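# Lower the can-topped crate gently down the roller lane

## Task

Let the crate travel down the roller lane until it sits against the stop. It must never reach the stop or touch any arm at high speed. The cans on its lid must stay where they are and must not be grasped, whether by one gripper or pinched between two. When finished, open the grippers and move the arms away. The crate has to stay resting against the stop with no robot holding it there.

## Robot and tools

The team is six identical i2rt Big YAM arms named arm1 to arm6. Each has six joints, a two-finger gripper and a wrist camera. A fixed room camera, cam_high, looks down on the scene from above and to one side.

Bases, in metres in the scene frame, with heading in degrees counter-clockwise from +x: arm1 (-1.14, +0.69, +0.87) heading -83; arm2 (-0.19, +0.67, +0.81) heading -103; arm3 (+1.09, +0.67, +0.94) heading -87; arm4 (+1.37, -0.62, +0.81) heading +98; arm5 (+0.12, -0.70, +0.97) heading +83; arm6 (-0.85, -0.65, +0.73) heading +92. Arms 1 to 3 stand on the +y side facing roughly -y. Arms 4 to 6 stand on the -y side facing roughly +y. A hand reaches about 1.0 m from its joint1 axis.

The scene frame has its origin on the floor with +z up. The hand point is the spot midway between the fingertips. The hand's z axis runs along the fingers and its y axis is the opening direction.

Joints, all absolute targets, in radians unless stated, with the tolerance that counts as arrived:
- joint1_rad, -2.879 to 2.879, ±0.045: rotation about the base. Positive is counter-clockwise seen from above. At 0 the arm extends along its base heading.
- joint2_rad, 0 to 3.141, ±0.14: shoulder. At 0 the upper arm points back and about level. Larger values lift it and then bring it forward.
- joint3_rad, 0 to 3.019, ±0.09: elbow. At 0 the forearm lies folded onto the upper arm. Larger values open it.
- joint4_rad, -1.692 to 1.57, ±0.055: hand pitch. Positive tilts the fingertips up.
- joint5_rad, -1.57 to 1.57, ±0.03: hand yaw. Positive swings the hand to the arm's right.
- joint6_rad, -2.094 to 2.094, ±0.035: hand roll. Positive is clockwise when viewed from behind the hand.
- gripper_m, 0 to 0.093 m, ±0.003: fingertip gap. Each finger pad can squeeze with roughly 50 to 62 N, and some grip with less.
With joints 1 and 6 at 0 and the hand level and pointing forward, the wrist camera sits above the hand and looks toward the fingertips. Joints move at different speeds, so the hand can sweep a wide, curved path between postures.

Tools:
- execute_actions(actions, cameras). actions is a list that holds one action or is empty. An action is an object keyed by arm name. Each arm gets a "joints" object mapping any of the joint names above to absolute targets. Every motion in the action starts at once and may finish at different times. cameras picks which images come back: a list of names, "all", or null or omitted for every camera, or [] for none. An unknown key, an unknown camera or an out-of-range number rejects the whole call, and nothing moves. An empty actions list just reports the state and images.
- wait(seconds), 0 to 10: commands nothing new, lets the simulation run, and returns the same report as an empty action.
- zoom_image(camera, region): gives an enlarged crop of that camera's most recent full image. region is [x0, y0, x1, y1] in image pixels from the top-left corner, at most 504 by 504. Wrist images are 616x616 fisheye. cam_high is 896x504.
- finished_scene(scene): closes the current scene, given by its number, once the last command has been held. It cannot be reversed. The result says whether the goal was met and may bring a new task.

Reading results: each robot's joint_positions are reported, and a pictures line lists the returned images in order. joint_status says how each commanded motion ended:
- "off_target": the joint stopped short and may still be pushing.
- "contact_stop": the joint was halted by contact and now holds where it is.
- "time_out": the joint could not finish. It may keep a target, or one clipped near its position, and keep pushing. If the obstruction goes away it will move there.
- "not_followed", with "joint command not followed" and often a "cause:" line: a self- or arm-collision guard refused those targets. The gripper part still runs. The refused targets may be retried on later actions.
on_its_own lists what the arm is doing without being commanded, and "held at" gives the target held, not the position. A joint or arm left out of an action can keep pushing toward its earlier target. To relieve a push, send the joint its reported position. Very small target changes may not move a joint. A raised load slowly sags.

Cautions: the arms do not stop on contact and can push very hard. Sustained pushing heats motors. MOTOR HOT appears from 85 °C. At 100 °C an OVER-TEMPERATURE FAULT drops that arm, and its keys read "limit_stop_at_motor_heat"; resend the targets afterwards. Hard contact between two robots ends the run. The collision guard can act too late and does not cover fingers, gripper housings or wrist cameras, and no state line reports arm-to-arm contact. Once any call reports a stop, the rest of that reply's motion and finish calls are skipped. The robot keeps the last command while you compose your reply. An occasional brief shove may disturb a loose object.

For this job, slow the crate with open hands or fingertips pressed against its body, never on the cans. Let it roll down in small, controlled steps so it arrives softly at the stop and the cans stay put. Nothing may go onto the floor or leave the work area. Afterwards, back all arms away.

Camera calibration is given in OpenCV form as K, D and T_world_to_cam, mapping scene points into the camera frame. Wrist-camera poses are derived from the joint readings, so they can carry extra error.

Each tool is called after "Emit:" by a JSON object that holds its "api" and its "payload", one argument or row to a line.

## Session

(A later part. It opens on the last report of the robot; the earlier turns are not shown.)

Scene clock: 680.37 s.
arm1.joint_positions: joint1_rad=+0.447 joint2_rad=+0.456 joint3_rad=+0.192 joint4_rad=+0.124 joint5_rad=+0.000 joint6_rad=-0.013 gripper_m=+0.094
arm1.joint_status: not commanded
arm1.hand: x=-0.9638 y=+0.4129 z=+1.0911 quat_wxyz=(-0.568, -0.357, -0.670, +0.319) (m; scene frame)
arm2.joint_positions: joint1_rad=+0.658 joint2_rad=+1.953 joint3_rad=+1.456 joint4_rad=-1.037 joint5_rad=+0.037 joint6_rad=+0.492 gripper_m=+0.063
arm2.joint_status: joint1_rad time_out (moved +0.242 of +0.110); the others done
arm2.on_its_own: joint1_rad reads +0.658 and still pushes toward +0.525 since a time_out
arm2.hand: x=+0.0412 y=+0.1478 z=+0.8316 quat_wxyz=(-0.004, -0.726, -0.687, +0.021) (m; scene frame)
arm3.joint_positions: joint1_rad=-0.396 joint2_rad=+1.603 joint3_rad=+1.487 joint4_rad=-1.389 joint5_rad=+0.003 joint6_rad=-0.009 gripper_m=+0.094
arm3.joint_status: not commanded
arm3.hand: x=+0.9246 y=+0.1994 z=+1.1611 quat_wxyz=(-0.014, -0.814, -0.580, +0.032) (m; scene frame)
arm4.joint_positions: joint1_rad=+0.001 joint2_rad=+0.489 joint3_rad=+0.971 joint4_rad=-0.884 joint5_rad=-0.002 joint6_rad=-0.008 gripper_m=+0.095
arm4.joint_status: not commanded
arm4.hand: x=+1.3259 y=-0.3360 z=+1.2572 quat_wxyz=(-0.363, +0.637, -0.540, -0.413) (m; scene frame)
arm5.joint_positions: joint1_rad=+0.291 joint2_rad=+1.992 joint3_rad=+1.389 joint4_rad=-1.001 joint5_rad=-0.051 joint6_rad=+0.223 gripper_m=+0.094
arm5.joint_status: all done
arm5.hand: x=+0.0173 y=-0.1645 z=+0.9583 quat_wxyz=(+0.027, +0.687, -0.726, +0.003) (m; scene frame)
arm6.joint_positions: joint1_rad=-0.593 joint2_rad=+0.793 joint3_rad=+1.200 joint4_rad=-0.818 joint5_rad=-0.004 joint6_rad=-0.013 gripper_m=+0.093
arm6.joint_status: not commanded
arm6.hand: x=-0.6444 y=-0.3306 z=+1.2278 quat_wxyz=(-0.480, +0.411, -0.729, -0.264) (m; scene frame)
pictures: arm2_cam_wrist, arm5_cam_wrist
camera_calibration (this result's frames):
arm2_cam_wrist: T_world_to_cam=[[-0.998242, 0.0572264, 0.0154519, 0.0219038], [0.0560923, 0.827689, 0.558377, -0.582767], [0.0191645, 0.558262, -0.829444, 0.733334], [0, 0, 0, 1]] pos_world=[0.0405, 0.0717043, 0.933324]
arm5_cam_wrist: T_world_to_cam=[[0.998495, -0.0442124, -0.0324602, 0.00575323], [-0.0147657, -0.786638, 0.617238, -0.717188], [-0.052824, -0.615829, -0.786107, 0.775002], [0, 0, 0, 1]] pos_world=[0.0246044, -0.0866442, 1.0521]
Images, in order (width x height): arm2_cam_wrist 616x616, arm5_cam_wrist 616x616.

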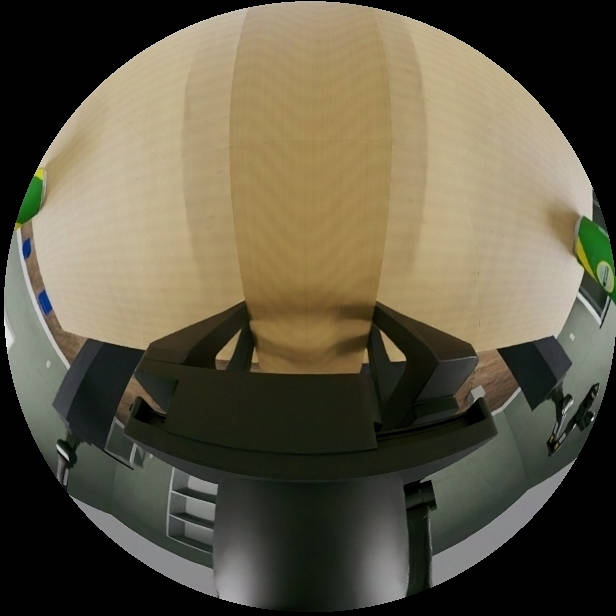

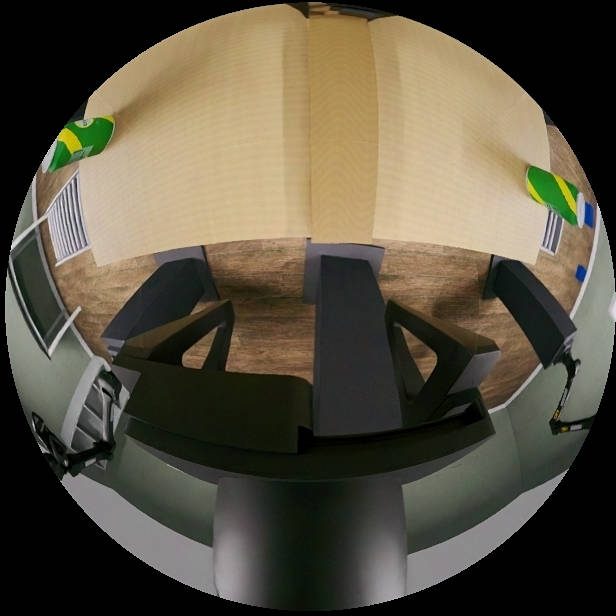

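Emit:
{"api": "execute_actions", "payload": {
  "actions": [
    {"arm5":{"joints":{"joint1_rad":0.222,"joint2_rad":2.178,"joint3_rad":1.465,"joint4_rad":-0.815,"joint6_rad":0.148}}}
  ],
  "cameras": ["arm5_cam_wrist"]
}}

Scene clock: 700.97 s.
arm1.joint_positions: joint1_rad=+0.447 joint2_rad=+0.456 joint3_rad=+0.192 joint4_rad=+0.124 joint5_rad=+0.000 joint6_rad=-0.013 gripper_m=+0.094
arm1.joint_status: not commanded
arm1.hand: x=-0.9638 y=+0.4129 z=+1.0911 quat_wxyz=(-0.568, -0.357, -0.670, +0.319) (m; scene frame)
arm2.joint_positions: joint1_rad=+0.658 joint2_rad=+1.953 joint3_rad=+1.456 joint4_rad=-1.037 joint5_rad=+0.037 joint6_rad=+0.492 gripper_m=+0.063
arm2.joint_status: not commanded
arm2.on_its_own: joint1_rad reads +0.658 and still pushes toward +0.525 since a time_out
arm2.hand: x=+0.0412 y=+0.1478 z=+0.8316 quat_wxyz=(-0.004, -0.726, -0.687, +0.021) (m; scene frame)
arm3.joint_positions: joint1_rad=-0.396 joint2_rad=+1.603 joint3_rad=+1.487 joint4_rad=-1.389 joint5_rad=+0.003 joint6_rad=-0.009 gripper_m=+0.094
arm3.joint_status: not commanded
arm3.hand: x=+0.9246 y=+0.1994 z=+1.1611 quat_wxyz=(-0.014, -0.814, -0.580, +0.032) (m; scene frame)
arm4.joint_positions: joint1_rad=+0.001 joint2_rad=+0.489 joint3_rad=+0.971 joint4_rad=-0.884 joint5_rad=-0.002 joint6_rad=-0.008 gripper_m=+0.095
arm4.joint_status: not commanded
arm4.hand: x=+1.3259 y=-0.3360 z=+1.2572 quat_wxyz=(-0.363, +0.637, -0.540, -0.413) (m; scene frame)
arm5.joint_positions: joint1_rad=+0.216 joint2_rad=+2.190 joint3_rad=+1.449 joint4_rad=-0.832 joint5_rad=-0.051 joint6_rad=+0.160 gripper_m=+0.094
arm5.joint_status: all done
arm5.hand: x=+0.0556 y=-0.1257 z=+0.8680 quat_wxyz=(+0.017, +0.683, -0.730, -0.012) (m; scene frame)
arm6.joint_positions: joint1_rad=-0.593 joint2_rad=+0.793 joint3_rad=+1.200 joint4_rad=-0.818 joint5_rad=-0.004 joint6_rad=-0.013 gripper_m=+0.093
arm6.joint_status: not commanded
arm6.hand: x=-0.6444 y=-0.3306 z=+1.2278 quat_wxyz=(-0.480, +0.411, -0.729, -0.264) (m; scene frame)
pictures: arm5_cam_wrist
camera_calibration (this result's frames):
arm5_cam_wrist: T_world_to_cam=[[0.997702, -0.054949, -0.0396431, -0.0287936], [-0.0209518, -0.8066, 0.590726, -0.609581], [-0.064436, -0.588538, -0.805898, 0.751141], [0, 0, 0, 1]] pos_world=[0.0643561, -0.0511957, 0.964297]
Images, in order (width x height): arm5_cam_wrist 616x616.

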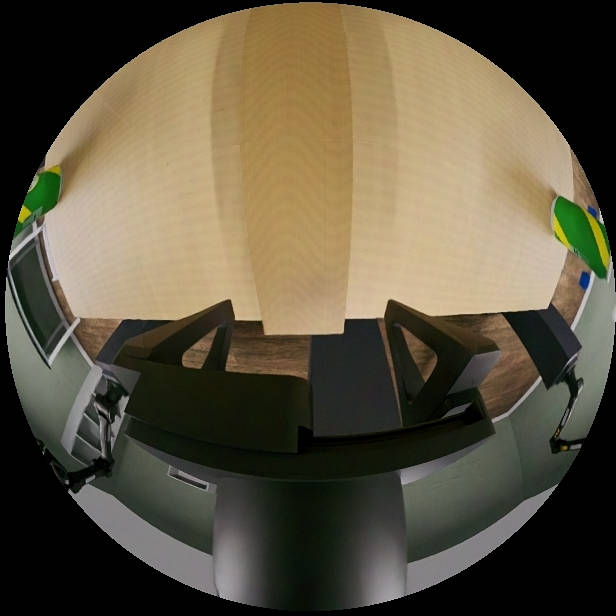

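Emit:
{"api": "execute_actions", "payload": {
  "actions": [
    {"arm5":{"joints":{"joint1_rad":0.238,"joint2_rad":2.28,"joint3_rad":1.465,"joint4_rad":-0.72,"joint6_rad":0.14}}}
  ],
  "cameras": ["arm5_cam_wrist"]
}}

Scene clock: 712.53 s.
arm1.joint_positions: joint1_rad=+0.447 joint2_rad=+0.456 joint3_rad=+0.192 joint4_rad=+0.124 joint5_rad=+0.000 joint6_rad=-0.013 gripper_m=+0.094
arm1.joint_status: not commanded
arm1.hand: x=-0.9638 y=+0.4129 z=+1.0911 quat_wxyz=(-0.568, -0.357, -0.670, +0.319) (m; scene frame)
arm2.joint_positions: joint1_rad=+0.658 joint2_rad=+1.953 joint3_rad=+1.456 joint4_rad=-1.037 joint5_rad=+0.037 joint6_rad=+0.492 gripper_m=+0.063
arm2.joint_status: not commanded
arm2.on_its_own: joint1_rad reads +0.658 and still pushes toward +0.525 since a time_out
arm2.hand: x=+0.0412 y=+0.1478 z=+0.8316 quat_wxyz=(-0.004, -0.726, -0.687, +0.021) (m; scene frame)
arm3.joint_positions: joint1_rad=-0.396 joint2_rad=+1.603 joint3_rad=+1.487 joint4_rad=-1.389 joint5_rad=+0.003 joint6_rad=-0.009 gripper_m=+0.094
arm3.joint_status: not commanded
arm3.hand: x=+0.9246 y=+0.1994 z=+1.1611 quat_wxyz=(-0.014, -0.814, -0.580, +0.032) (m; scene frame)
arm4.joint_positions: joint1_rad=+0.001 joint2_rad=+0.489 joint3_rad=+0.971 joint4_rad=-0.884 joint5_rad=-0.002 joint6_rad=-0.008 gripper_m=+0.095
arm4.joint_status: not commanded
arm4.hand: x=+1.3259 y=-0.3360 z=+1.2572 quat_wxyz=(-0.363, +0.637, -0.540, -0.413) (m; scene frame)
arm5.joint_positions: joint1_rad=+0.230 joint2_rad=+2.269 joint3_rad=+1.451 joint4_rad=-0.734 joint5_rad=-0.051 joint6_rad=+0.151 gripper_m=+0.094
arm5.joint_status: all done
arm5.hand: x=+0.0479 y=-0.1219 z=+0.8245 quat_wxyz=(+0.011, +0.692, -0.722, -0.020) (m; scene frame)
arm6.joint_positions: joint1_rad=-0.593 joint2_rad=+0.793 joint3_rad=+1.200 joint4_rad=-0.818 joint5_rad=-0.004 joint6_rad=-0.013 gripper_m=+0.093
arm6.joint_status: not commanded
arm6.hand: x=-0.6444 y=-0.3306 z=+1.2278 quat_wxyz=(-0.480, +0.411, -0.729, -0.264) (m; scene frame)
pictures: arm5_cam_wrist
camera_calibration (this result's frames):
arm5_cam_wrist: T_world_to_cam=[[0.998614, -0.0314432, -0.0421974, -0.0177102], [-0.00153793, -0.81896, 0.573849, -0.569471], [-0.0526016, -0.572989, -0.817873, 0.729042], [0, 0, 0, 1]] pos_world=[0.0551586, -0.0491978, 0.922307]
Images, in order (width x height): arm5_cam_wrist 616x616.

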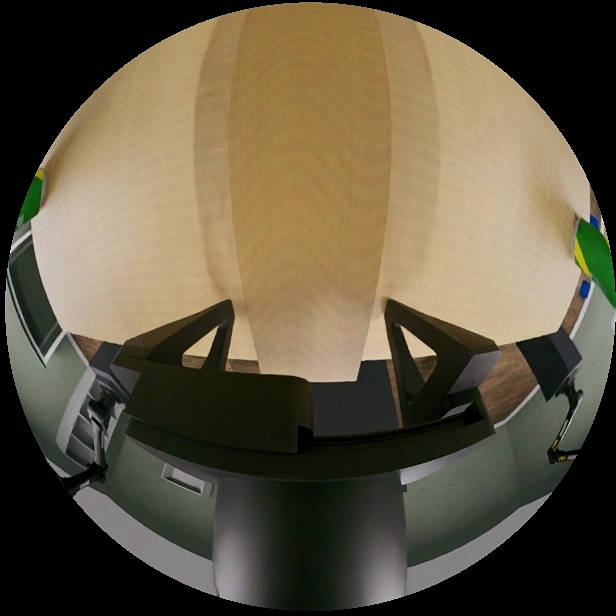

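Emit:
{"api": "execute_actions", "payload": {
  "actions": [
    {"arm5":{"joints":{"joint2_rad":2.30,"gripper_m":0.045}}}
  ],
  "cameras": ["arm5_cam_wrist"]
}}

Scene clock: 719.00 s.
arm1.joint_positions: joint1_rad=+0.447 joint2_rad=+0.456 joint3_rad=+0.192 joint4_rad=+0.124 joint5_rad=+0.000 joint6_rad=-0.013 gripper_m=+0.094
arm1.joint_status: not commanded
arm1.hand: x=-0.9638 y=+0.4129 z=+1.0911 quat_wxyz=(-0.568, -0.357, -0.670, +0.319) (m; scene frame)
arm2.joint_positions: joint1_rad=+0.658 joint2_rad=+1.953 joint3_rad=+1.456 joint4_rad=-1.037 joint5_rad=+0.037 joint6_rad=+0.492 gripper_m=+0.063
arm2.joint_status: not commanded
arm2.on_its_own: joint1_rad reads +0.658 and still pushes toward +0.525 since a time_out
arm2.hand: x=+0.0412 y=+0.1478 z=+0.8316 quat_wxyz=(-0.004, -0.726, -0.687, +0.021) (m; scene frame)
arm3.joint_positions: joint1_rad=-0.396 joint2_rad=+1.603 joint3_rad=+1.487 joint4_rad=-1.389 joint5_rad=+0.003 joint6_rad=-0.009 gripper_m=+0.094
arm3.joint_status: not commanded
arm3.hand: x=+0.9246 y=+0.1994 z=+1.1611 quat_wxyz=(-0.014, -0.814, -0.580, +0.032) (m; scene frame)
arm4.joint_positions: joint1_rad=+0.001 joint2_rad=+0.489 joint3_rad=+0.971 joint4_rad=-0.884 joint5_rad=-0.002 joint6_rad=-0.008 gripper_m=+0.095
arm4.joint_status: not commanded
arm4.hand: x=+1.3259 y=-0.3360 z=+1.2572 quat_wxyz=(-0.363, +0.637, -0.540, -0.413) (m; scene frame)
arm5.joint_positions: joint1_rad=+0.230 joint2_rad=+2.270 joint3_rad=+1.451 joint4_rad=-0.733 joint5_rad=-0.050 joint6_rad=+0.150 gripper_m=+0.063
arm5.joint_status: gripper_m off_target (ended at +0.063, target +0.045); the others done
arm5.hand: x=+0.0478 y=-0.1221 z=+0.8238 quat_wxyz=(+0.011, +0.692, -0.721, -0.019) (m; scene frame)
arm6.joint_positions: joint1_rad=-0.593 joint2_rad=+0.793 joint3_rad=+1.200 joint4_rad=-0.818 joint5_rad=-0.004 joint6_rad=-0.013 gripper_m=+0.093
arm6.joint_status: not commanded
arm6.hand: x=-0.6444 y=-0.3306 z=+1.2278 quat_wxyz=(-0.480, +0.411, -0.729, -0.264) (m; scene frame)
pictures: arm5_cam_wrist
camera_calibration (this result's frames):
arm5_cam_wrist: T_world_to_cam=[[0.998667, -0.0303245, -0.0417579, -0.0178351], [-0.000857093, -0.818783, 0.574102, -0.569444], [-0.0516, -0.573301, -0.817718, 0.728209], [0, 0, 0, 1]] pos_world=[0.0548989, -0.0493095, 0.921644]
Images, in order (width x height): arm5_cam_wrist 616x616.

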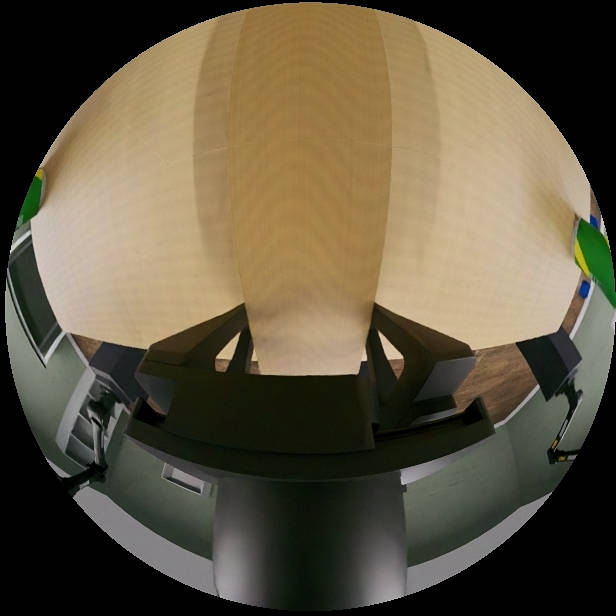

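Emit:
{"api": "execute_actions", "payload": {
  "actions": [
    {"arm5":{"joints":{"joint1_rad":0.19,"joint2_rad":2.279,"joint3_rad":1.426,"joint4_rad":-0.70,"joint5_rad":-0.065,"joint6_rad":-0.026}},"arm2":{"joints":{"joint1_rad":0.80,"joint2_rad":2.084,"joint3_rad":1.645,"joint4_rad":-1.089,"joint5_rad":0.045,"joint6_rad":0.64}}}
  ],
  "cameras": ["arm5_cam_wrist"]
}}

Scene clock: 736.73 s.
arm1.joint_positions: joint1_rad=+0.447 joint2_rad=+0.456 joint3_rad=+0.192 joint4_rad=+0.124 joint5_rad=+0.000 joint6_rad=-0.013 gripper_m=+0.094
arm1.joint_status: not commanded
arm1.hand: x=-0.9638 y=+0.4129 z=+1.0911 quat_wxyz=(-0.568, -0.357, -0.670, +0.319) (m; scene frame)
arm2.joint_positions: joint1_rad=+0.805 joint2_rad=+2.072 joint3_rad=+1.642 joint4_rad=-1.100 joint5_rad=+0.052 joint6_rad=+0.636 gripper_m=+0.063
arm2.joint_status: all done
arm2.hand: x=+0.1403 y=+0.1450 z=+0.8276 quat_wxyz=(-0.009, -0.725, -0.688, +0.027) (m; scene frame)
arm3.joint_positions: joint1_rad=-0.396 joint2_rad=+1.603 joint3_rad=+1.487 joint4_rad=-1.389 joint5_rad=+0.003 joint6_rad=-0.009 gripper_m=+0.094
arm3.joint_status: not commanded
arm3.hand: x=+0.9246 y=+0.1994 z=+1.1611 quat_wxyz=(-0.014, -0.814, -0.580, +0.032) (m; scene frame)
arm4.joint_positions: joint1_rad=+0.001 joint2_rad=+0.489 joint3_rad=+0.971 joint4_rad=-0.884 joint5_rad=-0.002 joint6_rad=-0.008 gripper_m=+0.095
arm4.joint_status: not commanded
arm4.hand: x=+1.3259 y=-0.3360 z=+1.2572 quat_wxyz=(-0.363, +0.637, -0.540, -0.413) (m; scene frame)
arm5.joint_positions: joint1_rad=+0.069 joint2_rad=+2.269 joint3_rad=+1.425 joint4_rad=-0.713 joint5_rad=-0.048 joint6_rad=-0.016 gripper_m=+0.063
arm5.joint_status: joint1_rad time_out (moved -0.161 of -0.040); the others done
arm5.on_its_own: joint1_rad reads +0.069 and still pushes toward +0.190 since a time_out
arm5.hand: x=+0.1417 y=-0.1262 z=+0.8186 quat_wxyz=(+0.007, +0.694, -0.720, -0.019) (m; scene frame)
arm6.joint_positions: joint1_rad=-0.593 joint2_rad=+0.793 joint3_rad=+1.200 joint4_rad=-0.818 joint5_rad=-0.004 joint6_rad=-0.013 gripper_m=+0.093
arm6.joint_status: not commanded
arm6.hand: x=-0.6444 y=-0.3306 z=+1.2278 quat_wxyz=(-0.480, +0.411, -0.729, -0.264) (m; scene frame)
pictures: arm5_cam_wrist
camera_calibration (this result's frames):
arm5_cam_wrist: T_world_to_cam=[[0.999003, -0.0254201, -0.0366858, -0.11556], [0.0000493549, -0.821329, 0.570455, -0.567235], [-0.0446321, -0.569888, -0.820509, 0.728177], [0, 0, 0, 1]] pos_world=[0.147973, -0.0538444, 0.916818]
Images, in order (width x height): arm5_cam_wrist 616x616.

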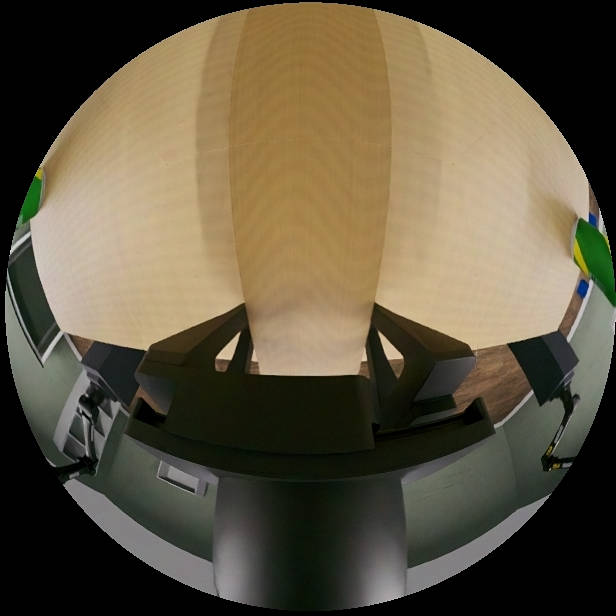

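Load is on arm5. Release arm2 and lift.

Emit:
{"api": "execute_actions", "payload": {
  "actions": [
    {"arm2":{"joints":{"joint2_rad":2.072,"gripper_m":0.093}}}
  ],
  "cameras": []
}}

Emit:
{"api": "execute_actions", "payload": {
  "actions": [
    {"arm2":{"joints":{"joint2_rad":1.92,"joint3_rad":1.66,"joint4_rad":-1.22}}}
  ],
  "cameras": ["cam_high"]
}}

Scene clock: 751.93 s.
arm1.joint_positions: joint1_rad=+0.447 joint2_rad=+0.456 joint3_rad=+0.192 joint4_rad=+0.124 joint5_rad=+0.000 joint6_rad=-0.013 gripper_m=+0.094
arm1.joint_status: not commanded
arm1.hand: x=-0.9638 y=+0.4129 z=+1.0911 quat_wxyz=(-0.568, -0.357, -0.670, +0.319) (m; scene frame)
arm2.joint_positions: joint1_rad=+0.805 joint2_rad=+2.070 joint3_rad=+1.642 joint4_rad=-1.099 joint5_rad=+0.046 joint6_rad=+0.636 gripper_m=+0.093
arm2.joint_status: all done
arm2.hand: x=+0.1413 y=+0.1452 z=+0.8284 quat_wxyz=(-0.010, -0.725, -0.688, +0.025) (m; scene frame)
arm3.joint_positions: joint1_rad=-0.396 joint2_rad=+1.603 joint3_rad=+1.487 joint4_rad=-1.389 joint5_rad=+0.003 joint6_rad=-0.009 gripper_m=+0.094
arm3.joint_status: not commanded
arm3.hand: x=+0.9246 y=+0.1994 z=+1.1611 quat_wxyz=(-0.014, -0.814, -0.580, +0.032) (m; scene frame)
arm4.joint_positions: joint1_rad=+0.001 joint2_rad=+0.489 joint3_rad=+0.971 joint4_rad=-0.884 joint5_rad=-0.002 joint6_rad=-0.008 gripper_m=+0.095
arm4.joint_status: not commanded
arm4.hand: x=+1.3259 y=-0.3360 z=+1.2572 quat_wxyz=(-0.363, +0.637, -0.540, -0.413) (m; scene frame)
arm5.joint_positions: joint1_rad=+0.069 joint2_rad=+2.269 joint3_rad=+1.425 joint4_rad=-0.713 joint5_rad=-0.048 joint6_rad=-0.016 gripper_m=+0.063
arm5.joint_status: not commanded
arm5.on_its_own: joint1_rad reads +0.069 and still pushes toward +0.190 since a time_out
arm5.hand: x=+0.1417 y=-0.1264 z=+0.8185 quat_wxyz=(+0.008, +0.694, -0.720, -0.019) (m; scene frame)
arm6.joint_positions: joint1_rad=-0.593 joint2_rad=+0.793 joint3_rad=+1.200 joint4_rad=-0.818 joint5_rad=-0.004 joint6_rad=-0.013 gripper_m=+0.093
arm6.joint_status: not commanded
arm6.hand: x=-0.6444 y=-0.3306 z=+1.2278 quat_wxyz=(-0.480, +0.411, -0.729, -0.264) (m; scene frame)
pictures: none
No camera images: the call's "cameras" was empty. Leave "cameras" out to get every camera's image.

Scene clock: 752.97 s.
arm1.joint_positions: joint1_rad=+0.447 joint2_rad=+0.456 joint3_rad=+0.192 joint4_rad=+0.124 joint5_rad=+0.000 joint6_rad=-0.013 gripper_m=+0.094
arm1.joint_status: not commanded
arm1.hand: x=-0.9638 y=+0.4129 z=+1.0911 quat_wxyz=(-0.568, -0.357, -0.670, +0.319) (m; scene frame)
arm2.joint_positions: joint1_rad=+0.805 joint2_rad=+1.899 joint3_rad=+1.642 joint4_rad=-1.208 joint5_rad=+0.046 joint6_rad=+0.636 gripper_m=+0.093
arm2.joint_status: all done
arm2.hand: x=+0.1324 y=+0.1584 z=+0.9283 quat_wxyz=(-0.041, -0.725, -0.687, +0.030) (m; scene frame)
arm3.joint_positions: joint1_rad=-0.396 joint2_rad=+1.603 joint3_rad=+1.487 joint4_rad=-1.389 joint5_rad=+0.003 joint6_rad=-0.009 gripper_m=+0.094
arm3.joint_status: not commanded
arm3.hand: x=+0.9246 y=+0.1994 z=+1.1611 quat_wxyz=(-0.014, -0.814, -0.580, +0.032) (m; scene frame)
arm4.joint_positions: joint1_rad=+0.001 joint2_rad=+0.489 joint3_rad=+0.971 joint4_rad=-0.884 joint5_rad=-0.002 joint6_rad=-0.008 gripper_m=+0.095
arm4.joint_status: not commanded
arm4.hand: x=+1.3259 y=-0.3360 z=+1.2572 quat_wxyz=(-0.363, +0.637, -0.540, -0.413) (m; scene frame)
arm5.joint_positions: joint1_rad=+0.069 joint2_rad=+2.269 joint3_rad=+1.425 joint4_rad=-0.713 joint5_rad=-0.048 joint6_rad=-0.016 gripper_m=+0.063
arm5.joint_status: not commanded
arm5.on_its_own: joint1_rad reads +0.069 and still pushes toward +0.190 since a time_out
arm5.hand: x=+0.1417 y=-0.1264 z=+0.8185 quat_wxyz=(+0.008, +0.694, -0.720, -0.019) (m; scene frame)
arm6.joint_positions: joint1_rad=-0.593 joint2_rad=+0.793 joint3_rad=+1.200 joint4_rad=-0.818 joint5_rad=-0.004 joint6_rad=-0.013 gripper_m=+0.093
arm6.joint_status: not commanded
arm6.hand: x=-0.6444 y=-0.3306 z=+1.2278 quat_wxyz=(-0.480, +0.411, -0.729, -0.264) (m; scene frame)
pictures: cam_high
Images, in order (width x height): cam_high 896x504.

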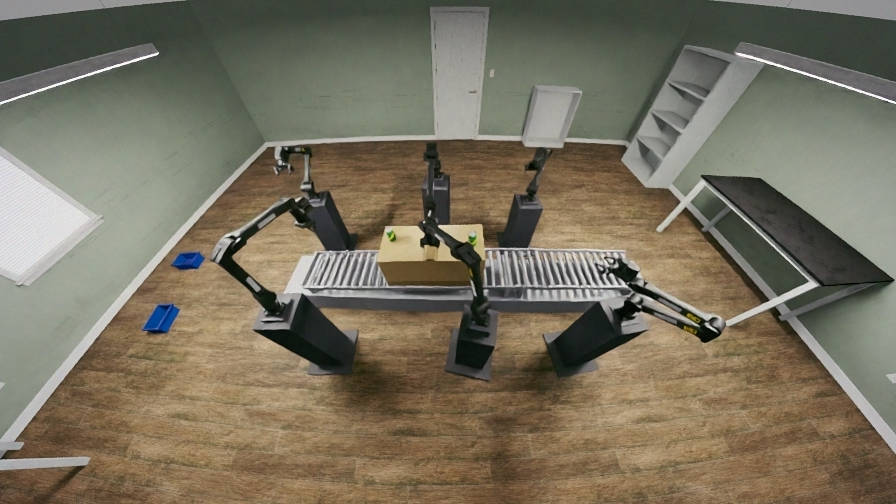

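Emit:
{"api": "execute_actions", "payload": {
  "actions": [
    {"arm5":{"joints":{"joint1_rad":-0.022,"joint2_rad":2.322,"joint3_rad":1.50,"joint4_rad":-0.74,"joint5_rad":-0.065,"joint6_rad":-0.236}},"arm2":{"joints":{"joint2_rad":0.8,"joint3_rad":1.4,"joint5_rad":0,"joint6_rad":0}}}
  ],
  "cameras": ["arm5_cam_wrist"]
}}

Scene clock: 769.37 s.
arm1.joint_positions: joint1_rad=+0.447 joint2_rad=+0.456 joint3_rad=+0.192 joint4_rad=+0.124 joint5_rad=+0.000 joint6_rad=-0.013 gripper_m=+0.094
arm1.joint_status: not commanded
arm1.hand: x=-0.9638 y=+0.4129 z=+1.0911 quat_wxyz=(-0.568, -0.357, -0.670, +0.319) (m; scene frame)
arm2.joint_positions: joint1_rad=+0.805 joint2_rad=+0.791 joint3_rad=+1.393 joint4_rad=-1.212 joint5_rad=+0.002 joint6_rad=+0.014 gripper_m=+0.093
arm2.joint_status: all done
arm2.hand: x=-0.0146 y=+0.3936 z=+1.3293 quat_wxyz=(-0.402, -0.428, -0.781, +0.213) (m; scene frame)
arm3.joint_positions: joint1_rad=-0.396 joint2_rad=+1.603 joint3_rad=+1.487 joint4_rad=-1.389 joint5_rad=+0.003 joint6_rad=-0.009 gripper_m=+0.094
arm3.joint_status: not commanded
arm3.hand: x=+0.9246 y=+0.1994 z=+1.1611 quat_wxyz=(-0.014, -0.814, -0.580, +0.032) (m; scene frame)
arm4.joint_positions: joint1_rad=+0.001 joint2_rad=+0.489 joint3_rad=+0.971 joint4_rad=-0.884 joint5_rad=-0.002 joint6_rad=-0.008 gripper_m=+0.095
arm4.joint_status: not commanded
arm4.hand: x=+1.3259 y=-0.3360 z=+1.2572 quat_wxyz=(-0.363, +0.637, -0.540, -0.413) (m; scene frame)
arm5.joint_positions: joint1_rad=-0.149 joint2_rad=+2.316 joint3_rad=+1.495 joint4_rad=-0.752 joint5_rad=-0.048 joint6_rad=-0.234 gripper_m=+0.063
arm5.joint_status: joint1_rad time_out (moved -0.218 of -0.091); the others done
arm5.on_its_own: joint1_rad reads -0.149 and still pushes toward -0.022 since a time_out
arm5.hand: x=+0.2686 y=-0.1316 z=+0.8117 quat_wxyz=(+0.010, +0.694, -0.720, -0.017) (m; scene frame)
arm6.joint_positions: joint1_rad=-0.593 joint2_rad=+0.793 joint3_rad=+1.200 joint4_rad=-0.818 joint5_rad=-0.004 joint6_rad=-0.013 gripper_m=+0.093
arm6.joint_status: not commanded
arm6.hand: x=-0.6444 y=-0.3306 z=+1.2278 quat_wxyz=(-0.480, +0.411, -0.729, -0.264) (m; scene frame)
pictures: arm5_cam_wrist
camera_calibration (this result's frames):
arm5_cam_wrist: T_world_to_cam=[[0.998999, -0.0255836, -0.0366821, -0.242801], [0.000196242, -0.817701, 0.575643, -0.571532], [-0.044722, -0.575074, -0.816878, 0.721452], [0, 0, 0, 1]] pos_world=[0.274935, -0.0586656, 0.90943]
Images, in order (width x height): arm5_cam_wrist 616x616.

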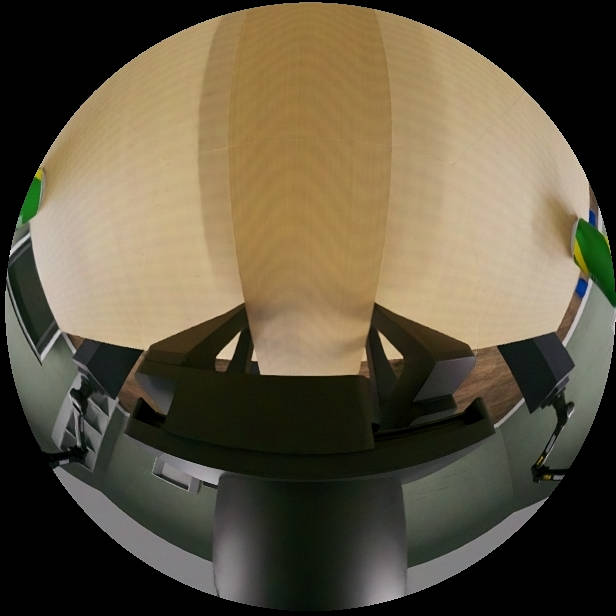

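Emit:
{"api": "execute_actions", "payload": {
  "actions": [
    {"arm5":{"joints":{"joint1_rad":-0.235,"joint2_rad":2.407,"joint3_rad":1.668,"joint4_rad":-0.835,"joint5_rad":-0.06,"joint6_rad":-0.44}}}
  ],
  "cameras": ["arm5_cam_wrist"]
}}

Scene clock: 783.37 s.
arm1.joint_positions: joint1_rad=+0.447 joint2_rad=+0.456 joint3_rad=+0.192 joint4_rad=+0.124 joint5_rad=+0.000 joint6_rad=-0.013 gripper_m=+0.094
arm1.joint_status: not commanded
arm1.hand: x=-0.9638 y=+0.4129 z=+1.0911 quat_wxyz=(-0.568, -0.357, -0.670, +0.319) (m; scene frame)
arm2.joint_positions: joint1_rad=+0.805 joint2_rad=+0.791 joint3_rad=+1.393 joint4_rad=-1.212 joint5_rad=+0.002 joint6_rad=+0.014 gripper_m=+0.093
arm2.joint_status: not commanded
arm2.hand: x=-0.0146 y=+0.3936 z=+1.3293 quat_wxyz=(-0.402, -0.428, -0.781, +0.213) (m; scene frame)
arm3.joint_positions: joint1_rad=-0.396 joint2_rad=+1.603 joint3_rad=+1.487 joint4_rad=-1.389 joint5_rad=+0.003 joint6_rad=-0.009 gripper_m=+0.094
arm3.joint_status: not commanded
arm3.hand: x=+0.9246 y=+0.1994 z=+1.1611 quat_wxyz=(-0.014, -0.814, -0.580, +0.032) (m; scene frame)
arm4.joint_positions: joint1_rad=+0.001 joint2_rad=+0.489 joint3_rad=+0.971 joint4_rad=-0.884 joint5_rad=-0.002 joint6_rad=-0.008 gripper_m=+0.095
arm4.joint_status: not commanded
arm4.hand: x=+1.3259 y=-0.3360 z=+1.2572 quat_wxyz=(-0.363, +0.637, -0.540, -0.413) (m; scene frame)
arm5.joint_positions: joint1_rad=-0.362 joint2_rad=+2.413 joint3_rad=+1.675 joint4_rad=-0.835 joint5_rad=-0.046 joint6_rad=-0.450 gripper_m=+0.063
arm5.joint_status: joint1_rad time_out (moved -0.213 of -0.086); the others done
arm5.on_its_own: joint1_rad reads -0.362 and still pushes toward -0.235 since a time_out
arm5.hand: x=+0.4065 y=-0.1379 z=+0.8049 quat_wxyz=(+0.005, +0.695, -0.719, -0.018) (m; scene frame)
arm6.joint_positions: joint1_rad=-0.593 joint2_rad=+0.793 joint3_rad=+1.200 joint4_rad=-0.818 joint5_rad=-0.004 joint6_rad=-0.013 gripper_m=+0.093
arm6.joint_status: not commanded
arm6.hand: x=-0.6444 y=-0.3306 z=+1.2278 quat_wxyz=(-0.480, +0.411, -0.729, -0.264) (m; scene frame)
pictures: arm5_cam_wrist
camera_calibration (this result's frames):
arm5_cam_wrist: T_world_to_cam=[[0.999239, -0.0231328, -0.0314174, -0.384941], [-0.00118625, -0.822904, 0.56818, -0.56698], [-0.0389971, -0.56771, -0.822304, 0.72152], [0, 0, 0, 1]] pos_world=[0.412112, -0.0658609, 0.903362]
Images, in order (width x height): arm5_cam_wrist 616x616.

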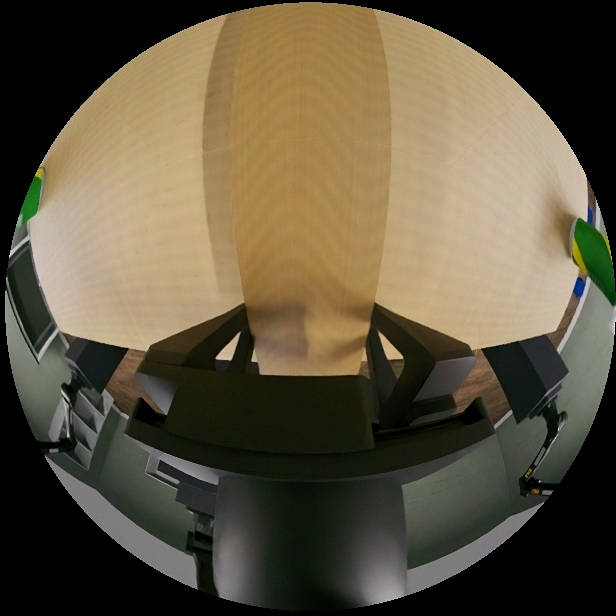

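Emit:
{"api": "execute_actions", "payload": {
  "actions": [
    {"arm5":{"joints":{"joint1_rad":-0.385,"joint2_rad":2.539,"joint3_rad":1.927,"joint4_rad":-0.975,"joint5_rad":-0.055,"joint6_rad":-0.59}},"arm3":{"joints":{"joint1_rad":-0.795,"joint2_rad":2.42,"joint3_rad":2.14,"joint4_rad":-1.195,"joint5_rad":0.037,"joint6_rad":-0.71}}}
  ],
  "cameras": ["arm5_cam_wrist","cam_high"]
}}

Scene clock: 813.87 s.
arm1.joint_positions: joint1_rad=+0.447 joint2_rad=+0.456 joint3_rad=+0.192 joint4_rad=+0.124 joint5_rad=+0.000 joint6_rad=-0.013 gripper_m=+0.094
arm1.joint_status: not commanded
arm1.hand: x=-0.9638 y=+0.4129 z=+1.0911 quat_wxyz=(-0.568, -0.357, -0.670, +0.319) (m; scene frame)
arm2.joint_positions: joint1_rad=+0.805 joint2_rad=+0.791 joint3_rad=+1.393 joint4_rad=-1.212 joint5_rad=+0.002 joint6_rad=+0.014 gripper_m=+0.093
arm2.joint_status: not commanded
arm2.hand: x=-0.0146 y=+0.3936 z=+1.3293 quat_wxyz=(-0.402, -0.428, -0.781, +0.213) (m; scene frame)
arm3.joint_positions: joint1_rad=-0.789 joint2_rad=+2.412 joint3_rad=+2.102 joint4_rad=-1.196 joint5_rad=+0.037 joint6_rad=-0.700 gripper_m=+0.094
arm3.joint_status: all done
arm3.hand: x=+0.5958 y=+0.1312 z=+0.9184 quat_wxyz=(+0.020, -0.719, -0.694, +0.037) (m; scene frame)
arm4.joint_positions: joint1_rad=+0.001 joint2_rad=+0.489 joint3_rad=+0.971 joint4_rad=-0.884 joint5_rad=-0.002 joint6_rad=-0.008 gripper_m=+0.095
arm4.joint_status: not commanded
arm4.hand: x=+1.3259 y=-0.3360 z=+1.2572 quat_wxyz=(-0.363, +0.637, -0.540, -0.413) (m; scene frame)
arm5.joint_positions: joint1_rad=-0.507 joint2_rad=+2.544 joint3_rad=+1.935 joint4_rad=-0.969 joint5_rad=-0.043 joint6_rad=-0.599 gripper_m=+0.063
arm5.joint_status: joint1_rad time_out (moved -0.145 of -0.023); the others done
arm5.on_its_own: joint1_rad reads -0.507 and still pushes toward -0.385 since a time_out
arm5.hand: x=+0.5164 y=-0.1427 z=+0.8001 quat_wxyz=(+0.003, +0.696, -0.718, -0.018) (m; scene frame)
arm6.joint_positions: joint1_rad=-0.593 joint2_rad=+0.793 joint3_rad=+1.200 joint4_rad=-0.818 joint5_rad=-0.004 joint6_rad=-0.013 gripper_m=+0.093
arm6.joint_status: not commanded
arm6.hand: x=-0.6444 y=-0.3306 z=+1.2278 quat_wxyz=(-0.480, +0.411, -0.729, -0.264) (m; scene frame)
pictures: arm5_cam_wrist, cam_high
camera_calibration (this result's frames):
arm5_cam_wrist: T_world_to_cam=[[0.999408, -0.0190515, -0.0286581, -0.496755], [0.000582876, -0.823282, 0.567633, -0.568538], [-0.0344079, -0.567313, -0.822783, 0.717196], [0, 0, 0, 1]] pos_world=[0.521469, -0.0706555, 0.898581]
Images, in order (width x height): arm5_cam_wrist 616x616, cam_high 896x504.

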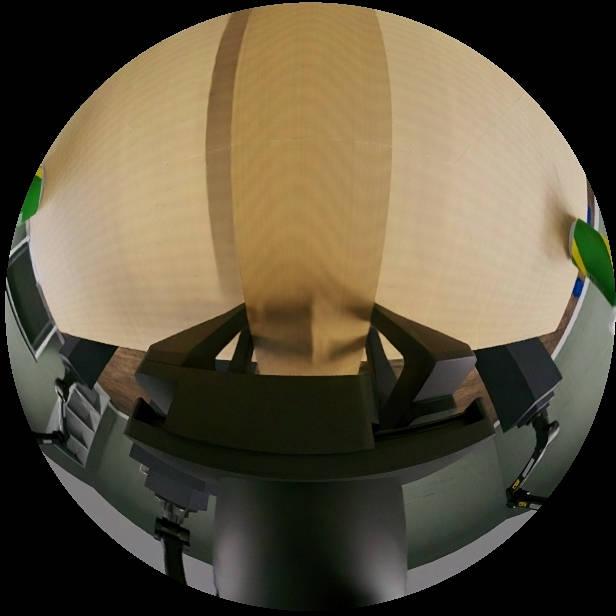

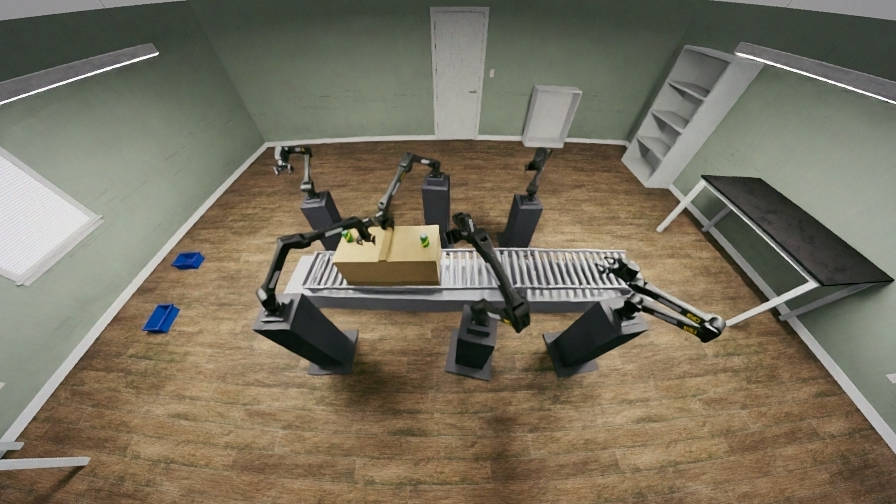

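Emit:
{"api": "execute_actions", "payload": {
  "actions": [
    {"arm5":{"joints":{"joint1_rad":-0.47,"joint2_rad":2.649,"joint3_rad":2.152,"joint4_rad":-1.088,"joint5_rad":-0.05,"joint6_rad":-0.68}},"arm3":{"joints":{"joint2_rad":2.475,"joint3_rad":2.09,"joint4_rad":-1.155}}}
  ],
  "cameras": ["arm5_cam_wrist","arm3_cam_wrist"]
}}

Scene clock: 825.97 s.
arm1.joint_positions: joint1_rad=+0.447 joint2_rad=+0.456 joint3_rad=+0.192 joint4_rad=+0.124 joint5_rad=+0.000 joint6_rad=-0.013 gripper_m=+0.094
arm1.joint_status: not commanded
arm1.hand: x=-0.9638 y=+0.4129 z=+1.0911 quat_wxyz=(-0.568, -0.357, -0.670, +0.319) (m; scene frame)
arm2.joint_positions: joint1_rad=+0.805 joint2_rad=+0.791 joint3_rad=+1.393 joint4_rad=-1.212 joint5_rad=+0.002 joint6_rad=+0.014 gripper_m=+0.093
arm2.joint_status: not commanded
arm2.hand: x=-0.0146 y=+0.3936 z=+1.3293 quat_wxyz=(-0.402, -0.428, -0.781, +0.213) (m; scene frame)
arm3.joint_positions: joint1_rad=-0.789 joint2_rad=+2.457 joint3_rad=+2.090 joint4_rad=-1.167 joint5_rad=+0.037 joint6_rad=-0.700 gripper_m=+0.094
arm3.joint_status: all done
arm3.hand: x=+0.5990 y=+0.1353 z=+0.8819 quat_wxyz=(+0.021, -0.719, -0.694, +0.023) (m; scene frame)
arm4.joint_positions: joint1_rad=+0.001 joint2_rad=+0.489 joint3_rad=+0.971 joint4_rad=-0.884 joint5_rad=-0.002 joint6_rad=-0.008 gripper_m=+0.095
arm4.joint_status: not commanded
arm4.hand: x=+1.3259 y=-0.3360 z=+1.2572 quat_wxyz=(-0.363, +0.637, -0.540, -0.413) (m; scene frame)
arm5.joint_positions: joint1_rad=-0.577 joint2_rad=+2.646 joint3_rad=+2.143 joint4_rad=-1.078 joint5_rad=-0.041 joint6_rad=-0.670 gripper_m=+0.063
arm5.joint_status: joint1_rad time_out (moved -0.070 of +0.037); the others done
arm5.on_its_own: joint1_rad reads -0.577 and still pushes toward -0.470 since a time_out
arm5.hand: x=+0.5765 y=-0.1456 z=+0.7980 quat_wxyz=(+0.004, +0.697, -0.717, -0.017) (m; scene frame)
arm6.joint_positions: joint1_rad=-0.593 joint2_rad=+0.793 joint3_rad=+1.200 joint4_rad=-0.818 joint5_rad=-0.004 joint6_rad=-0.013 gripper_m=+0.093
arm6.joint_status: not commanded
arm6.hand: x=-0.6444 y=-0.3306 z=+1.2278 quat_wxyz=(-0.480, +0.411, -0.729, -0.264) (m; scene frame)
pictures: arm3_cam_wrist, arm5_cam_wrist
camera_calibration (this result's frames):
arm3_cam_wrist: T_world_to_cam=[[-0.996672, 0.032063, 0.0749408, 0.522726], [0.0699069, 0.80904, 0.583581, -0.659352], [-0.0419188, 0.586878, -0.808589, 0.781656], [0, 0, 0, 1]] pos_world=[0.599846, 0.0579457, 0.977651]
arm5_cam_wrist: T_world_to_cam=[[0.99945, -0.0176473, -0.0280681, -0.557236], [0.00147043, -0.822149, 0.56927, -0.571444], [-0.0331223, -0.568998, -0.821671, 0.714034], [0, 0, 0, 1]] pos_world=[0.58142, -0.0733621, 0.896367]
Images, in order (width x height): arm3_cam_wrist 616x616, arm5_cam_wrist 616x616.

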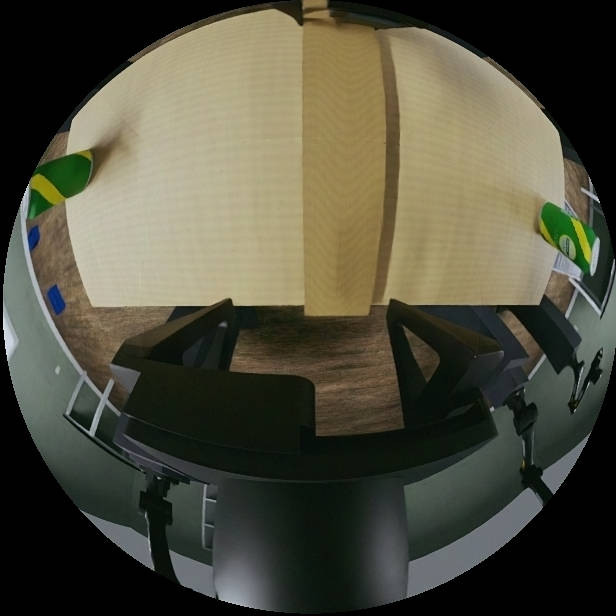

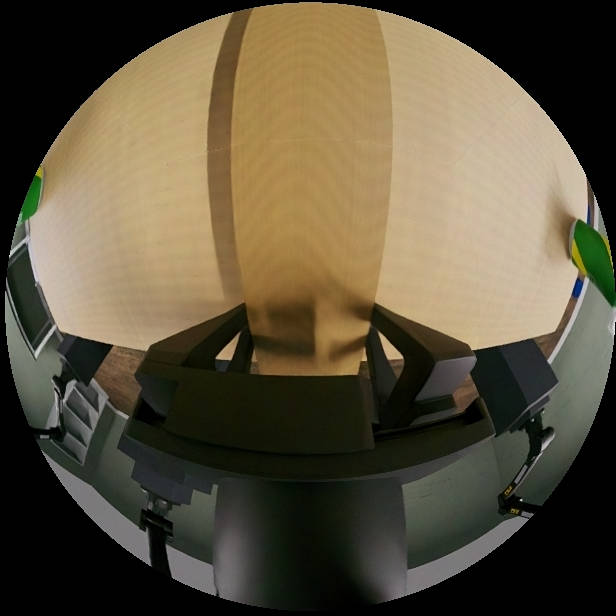

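Emit:
{"api": "execute_actions", "payload": {
  "actions": [
    {"arm3":{"joints":{"joint1_rad":-0.848,"joint2_rad":2.547,"joint3_rad":2.13,"joint4_rad":-1.095,"joint6_rad":-0.762}}}
  ],
  "cameras": ["arm3_cam_wrist"]
}}

Scene clock: 838.67 s.
arm1.joint_positions: joint1_rad=+0.447 joint2_rad=+0.456 joint3_rad=+0.192 joint4_rad=+0.124 joint5_rad=+0.000 joint6_rad=-0.013 gripper_m=+0.094
arm1.joint_status: not commanded
arm1.hand: x=-0.9638 y=+0.4129 z=+1.0911 quat_wxyz=(-0.568, -0.357, -0.670, +0.319) (m; scene frame)
arm2.joint_positions: joint1_rad=+0.805 joint2_rad=+0.791 joint3_rad=+1.393 joint4_rad=-1.212 joint5_rad=+0.002 joint6_rad=+0.014 gripper_m=+0.093
arm2.joint_status: not commanded
arm2.hand: x=-0.0146 y=+0.3936 z=+1.3293 quat_wxyz=(-0.402, -0.428, -0.781, +0.213) (m; scene frame)
arm3.joint_positions: joint1_rad=-0.854 joint2_rad=+2.537 joint3_rad=+2.099 joint4_rad=-1.106 joint5_rad=+0.037 joint6_rad=-0.752 gripper_m=+0.094
arm3.joint_status: all done
arm3.hand: x=+0.5644 y=+0.1680 z=+0.8296 quat_wxyz=(+0.022, -0.724, -0.690, +0.017) (m; scene frame)
arm4.joint_positions: joint1_rad=+0.001 joint2_rad=+0.489 joint3_rad=+0.971 joint4_rad=-0.884 joint5_rad=-0.002 joint6_rad=-0.008 gripper_m=+0.095
arm4.joint_status: not commanded
arm4.hand: x=+1.3259 y=-0.3360 z=+1.2572 quat_wxyz=(-0.363, +0.637, -0.540, -0.413) (m; scene frame)
arm5.joint_positions: joint1_rad=-0.577 joint2_rad=+2.646 joint3_rad=+2.143 joint4_rad=-1.078 joint5_rad=-0.041 joint6_rad=-0.670 gripper_m=+0.063
arm5.joint_status: not commanded
arm5.on_its_own: joint1_rad reads -0.577 and still pushes toward -0.470 since a time_out
arm5.hand: x=+0.5765 y=-0.1456 z=+0.7980 quat_wxyz=(+0.004, +0.697, -0.717, -0.017) (m; scene frame)
arm6.joint_positions: joint1_rad=-0.593 joint2_rad=+0.793 joint3_rad=+1.200 joint4_rad=-0.818 joint5_rad=-0.004 joint6_rad=-0.013 gripper_m=+0.093
arm6.joint_status: not commanded
arm6.hand: x=-0.6444 y=-0.3306 z=+1.2278 quat_wxyz=(-0.480, +0.411, -0.729, -0.264) (m; scene frame)
pictures: arm3_cam_wrist
camera_calibration (this result's frames):
arm3_cam_wrist: T_world_to_cam=[[-0.996711, 0.0448106, 0.0675255, 0.495173], [0.0761951, 0.801973, 0.59248, -0.662701], [-0.0276043, 0.595677, -0.80275, 0.704286], [0, 0, 0, 1]] pos_world=[0.56348, 0.0897526, 0.924566]
Images, in order (width x height): arm3_cam_wrist 616x616.

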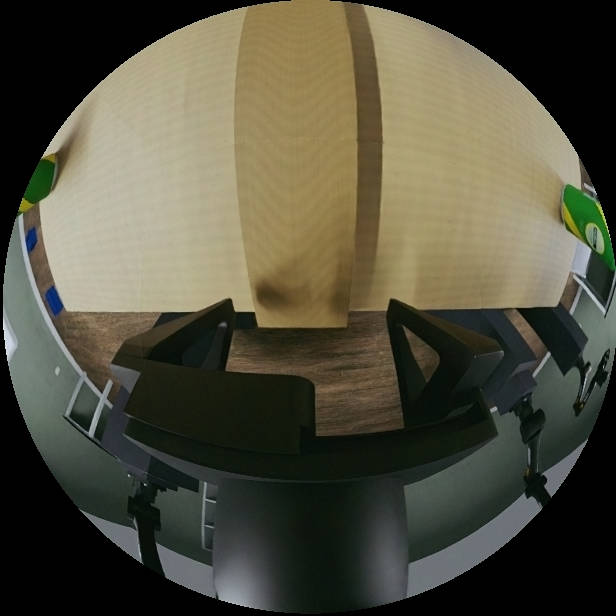

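Emit:
{"api": "execute_actions", "payload": {
  "actions": [
    {"arm3":{"joints":{"joint1_rad":-0.832,"joint2_rad":2.62,"joint3_rad":2.155,"joint4_rad":-1.04}}}
  ],
  "cameras": ["arm3_cam_wrist"]
}}

Scene clock: 847.13 s.
arm1.joint_positions: joint1_rad=+0.447 joint2_rad=+0.456 joint3_rad=+0.192 joint4_rad=+0.124 joint5_rad=+0.000 joint6_rad=-0.013 gripper_m=+0.094
arm1.joint_status: not commanded
arm1.hand: x=-0.9638 y=+0.4129 z=+1.0911 quat_wxyz=(-0.568, -0.357, -0.670, +0.319) (m; scene frame)
arm2.joint_positions: joint1_rad=+0.805 joint2_rad=+0.791 joint3_rad=+1.393 joint4_rad=-1.212 joint5_rad=+0.002 joint6_rad=+0.014 gripper_m=+0.093
arm2.joint_status: not commanded
arm2.hand: x=-0.0146 y=+0.3936 z=+1.3293 quat_wxyz=(-0.402, -0.428, -0.781, +0.213) (m; scene frame)
arm3.joint_positions: joint1_rad=-0.834 joint2_rad=+2.597 joint3_rad=+2.126 joint4_rad=-1.050 joint5_rad=+0.036 joint6_rad=-0.753 gripper_m=+0.094
arm3.joint_status: all done
arm3.hand: x=+0.5674 y=+0.1512 z=+0.7975 quat_wxyz=(+0.022, -0.716, -0.697, +0.029) (m; scene frame)
arm4.joint_positions: joint1_rad=+0.001 joint2_rad=+0.489 joint3_rad=+0.971 joint4_rad=-0.884 joint5_rad=-0.002 joint6_rad=-0.008 gripper_m=+0.095
arm4.joint_status: not commanded
arm4.hand: x=+1.3259 y=-0.3360 z=+1.2572 quat_wxyz=(-0.363, +0.637, -0.540, -0.413) (m; scene frame)
arm5.joint_positions: joint1_rad=-0.577 joint2_rad=+2.646 joint3_rad=+2.143 joint4_rad=-1.078 joint5_rad=-0.041 joint6_rad=-0.670 gripper_m=+0.063
arm5.joint_status: not commanded
arm5.on_its_own: joint1_rad reads -0.577 and still pushes toward -0.470 since a time_out
arm5.hand: x=+0.5765 y=-0.1456 z=+0.7980 quat_wxyz=(+0.004, +0.697, -0.717, -0.017) (m; scene frame)
arm6.joint_positions: joint1_rad=-0.593 joint2_rad=+0.793 joint3_rad=+1.200 joint4_rad=-0.818 joint5_rad=-0.004 joint6_rad=-0.013 gripper_m=+0.093
arm6.joint_status: not commanded
arm6.hand: x=-0.6444 y=-0.3306 z=+1.2278 quat_wxyz=(-0.480, +0.411, -0.729, -0.264) (m; scene frame)
pictures: arm3_cam_wrist
camera_calibration (this result's frames):
arm3_cam_wrist: T_world_to_cam=[[-0.996172, 0.0253771, 0.0836552, 0.490803], [0.0691972, 0.813687, 0.577171, -0.615995], [-0.0534222, 0.58075, -0.812327, 0.713215], [0, 0, 0, 1]] pos_world=[0.569651, 0.0745722, 0.89384]
Images, in order (width x height): arm3_cam_wrist 616x616.

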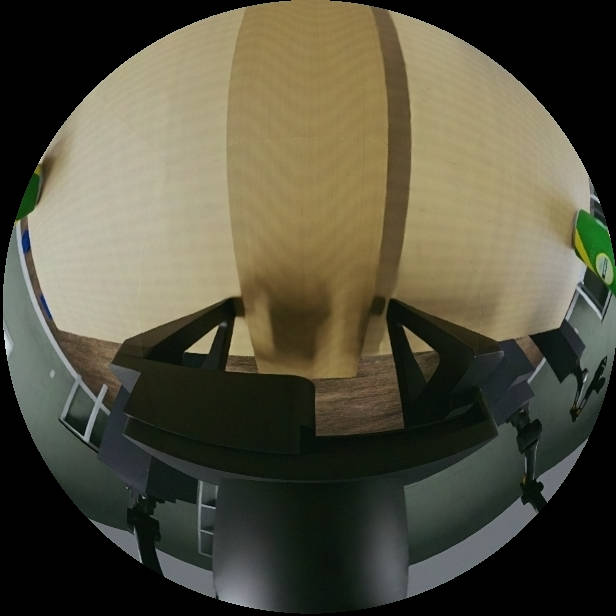

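Emit:
{"api": "execute_actions", "payload": {
  "actions": [
    {"arm3":{"joints":{"joint2_rad":2.635,"joint3_rad":2.14,"joint4_rad":-1.06,"gripper_m":0.045}}}
  ],
  "cameras": ["arm3_cam_wrist"]
}}

Scene clock: 857.10 s.
arm1.joint_positions: joint1_rad=+0.447 joint2_rad=+0.456 joint3_rad=+0.192 joint4_rad=+0.124 joint5_rad=+0.000 joint6_rad=-0.013 gripper_m=+0.094
arm1.joint_status: not commanded
arm1.hand: x=-0.9638 y=+0.4129 z=+1.0911 quat_wxyz=(-0.568, -0.357, -0.670, +0.319) (m; scene frame)
arm2.joint_positions: joint1_rad=+0.805 joint2_rad=+0.791 joint3_rad=+1.393 joint4_rad=-1.212 joint5_rad=+0.002 joint6_rad=+0.014 gripper_m=+0.093
arm2.joint_status: not commanded
arm2.hand: x=-0.0146 y=+0.3936 z=+1.3293 quat_wxyz=(-0.402, -0.428, -0.781, +0.213) (m; scene frame)
arm3.joint_positions: joint1_rad=-0.834 joint2_rad=+2.599 joint3_rad=+2.126 joint4_rad=-1.055 joint5_rad=+0.033 joint6_rad=-0.755 gripper_m=+0.063
arm3.joint_status: gripper_m off_target (ended at +0.063, target +0.045); the others done
arm3.hand: x=+0.5694 y=+0.1516 z=+0.7961 quat_wxyz=(+0.020, -0.716, -0.698, +0.026) (m; scene frame)
arm4.joint_positions: joint1_rad=+0.001 joint2_rad=+0.489 joint3_rad=+0.971 joint4_rad=-0.884 joint5_rad=-0.002 joint6_rad=-0.008 gripper_m=+0.095
arm4.joint_status: not commanded
arm4.hand: x=+1.3259 y=-0.3360 z=+1.2572 quat_wxyz=(-0.363, +0.637, -0.540, -0.413) (m; scene frame)
arm5.joint_positions: joint1_rad=-0.577 joint2_rad=+2.646 joint3_rad=+2.143 joint4_rad=-1.078 joint5_rad=-0.041 joint6_rad=-0.670 gripper_m=+0.063
arm5.joint_status: not commanded
arm5.on_its_own: joint1_rad reads -0.577 and still pushes toward -0.470 since a time_out
arm5.hand: x=+0.5765 y=-0.1456 z=+0.7980 quat_wxyz=(+0.004, +0.697, -0.717, -0.017) (m; scene frame)
arm6.joint_positions: joint1_rad=-0.593 joint2_rad=+0.793 joint3_rad=+1.200 joint4_rad=-0.818 joint5_rad=-0.004 joint6_rad=-0.013 gripper_m=+0.093
arm6.joint_status: not commanded
arm6.hand: x=-0.6444 y=-0.3306 z=+1.2278 quat_wxyz=(-0.480, +0.411, -0.729, -0.264) (m; scene frame)
pictures: arm3_cam_wrist
camera_calibration (this result's frames):
arm3_cam_wrist: T_world_to_cam=[[-0.996811, 0.0227628, 0.0764878, 0.499403], [0.0630363, 0.812352, 0.579751, -0.613994], [-0.0489382, 0.582723, -0.811196, 0.708136], [0, 0, 0, 1]] pos_world=[0.571169, 0.0747642, 0.892202]
Images, in order (width x height): arm3_cam_wrist 616x616.

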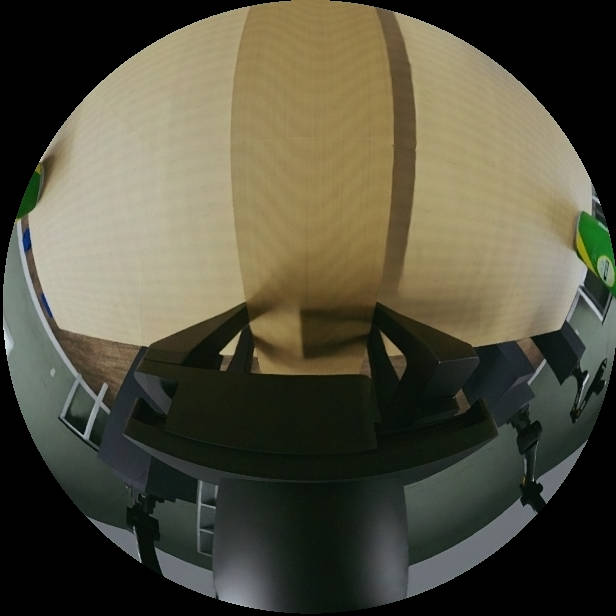

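Emit:
{"api": "execute_actions", "payload": {
  "actions": [
    {"arm3":{"joints":{"joint1_rad":-0.93,"joint2_rad":2.61,"joint3_rad":2.12,"joint4_rad":-1.045,"joint5_rad":0.045,"joint6_rad":-0.745}},"arm5":{"joints":{"joint1_rad":-0.592,"joint2_rad":2.66,"joint3_rad":2.19,"joint4_rad":-1.10,"joint5_rad":-0.041,"joint6_rad":-0.683}}}
  ],
  "cameras": []
}}

Scene clock: 868.07 s.
arm1.joint_positions: joint1_rad=+0.447 joint2_rad=+0.456 joint3_rad=+0.192 joint4_rad=+0.124 joint5_rad=+0.000 joint6_rad=-0.013 gripper_m=+0.094
arm1.joint_status: not commanded
arm1.hand: x=-0.9638 y=+0.4129 z=+1.0911 quat_wxyz=(-0.568, -0.357, -0.670, +0.319) (m; scene frame)
arm2.joint_positions: joint1_rad=+0.805 joint2_rad=+0.791 joint3_rad=+1.393 joint4_rad=-1.212 joint5_rad=+0.002 joint6_rad=+0.014 gripper_m=+0.093
arm2.joint_status: not commanded
arm2.hand: x=-0.0146 y=+0.3936 z=+1.3293 quat_wxyz=(-0.402, -0.428, -0.781, +0.213) (m; scene frame)
arm3.joint_positions: joint1_rad=-0.838 joint2_rad=+2.599 joint3_rad=+2.126 joint4_rad=-1.054 joint5_rad=+0.029 joint6_rad=-0.754 gripper_m=+0.063
arm3.joint_status: joint1_rad time_out (moved -0.005 of -0.096); the others done
arm3.on_its_own: joint1_rad reads -0.838 and still pushes toward -0.930 since a time_out
arm3.hand: x=+0.5675 y=+0.1534 z=+0.7961 quat_wxyz=(+0.018, -0.717, -0.696, +0.026) (m; scene frame)
arm4.joint_positions: joint1_rad=+0.001 joint2_rad=+0.489 joint3_rad=+0.971 joint4_rad=-0.884 joint5_rad=-0.002 joint6_rad=-0.008 gripper_m=+0.095
arm4.joint_status: not commanded
arm4.hand: x=+1.3259 y=-0.3360 z=+1.2572 quat_wxyz=(-0.363, +0.637, -0.540, -0.413) (m; scene frame)
arm5.joint_positions: joint1_rad=-0.581 joint2_rad=+2.648 joint3_rad=+2.149 joint4_rad=-1.085 joint5_rad=-0.043 joint6_rad=-0.670 gripper_m=+0.063
arm5.joint_status: all done
arm5.hand: x=+0.5790 y=-0.1472 z=+0.7985 quat_wxyz=(+0.005, +0.695, -0.719, -0.017) (m; scene frame)
arm6.joint_positions: joint1_rad=-0.593 joint2_rad=+0.793 joint3_rad=+1.200 joint4_rad=-0.818 joint5_rad=-0.004 joint6_rad=-0.013 gripper_m=+0.093
arm6.joint_status: not commanded
arm6.hand: x=-0.6444 y=-0.3306 z=+1.2278 quat_wxyz=(-0.480, +0.411, -0.729, -0.264) (m; scene frame)
pictures: none
No camera images: the call's "cameras" was empty. Leave "cameras" out to get every camera's image.


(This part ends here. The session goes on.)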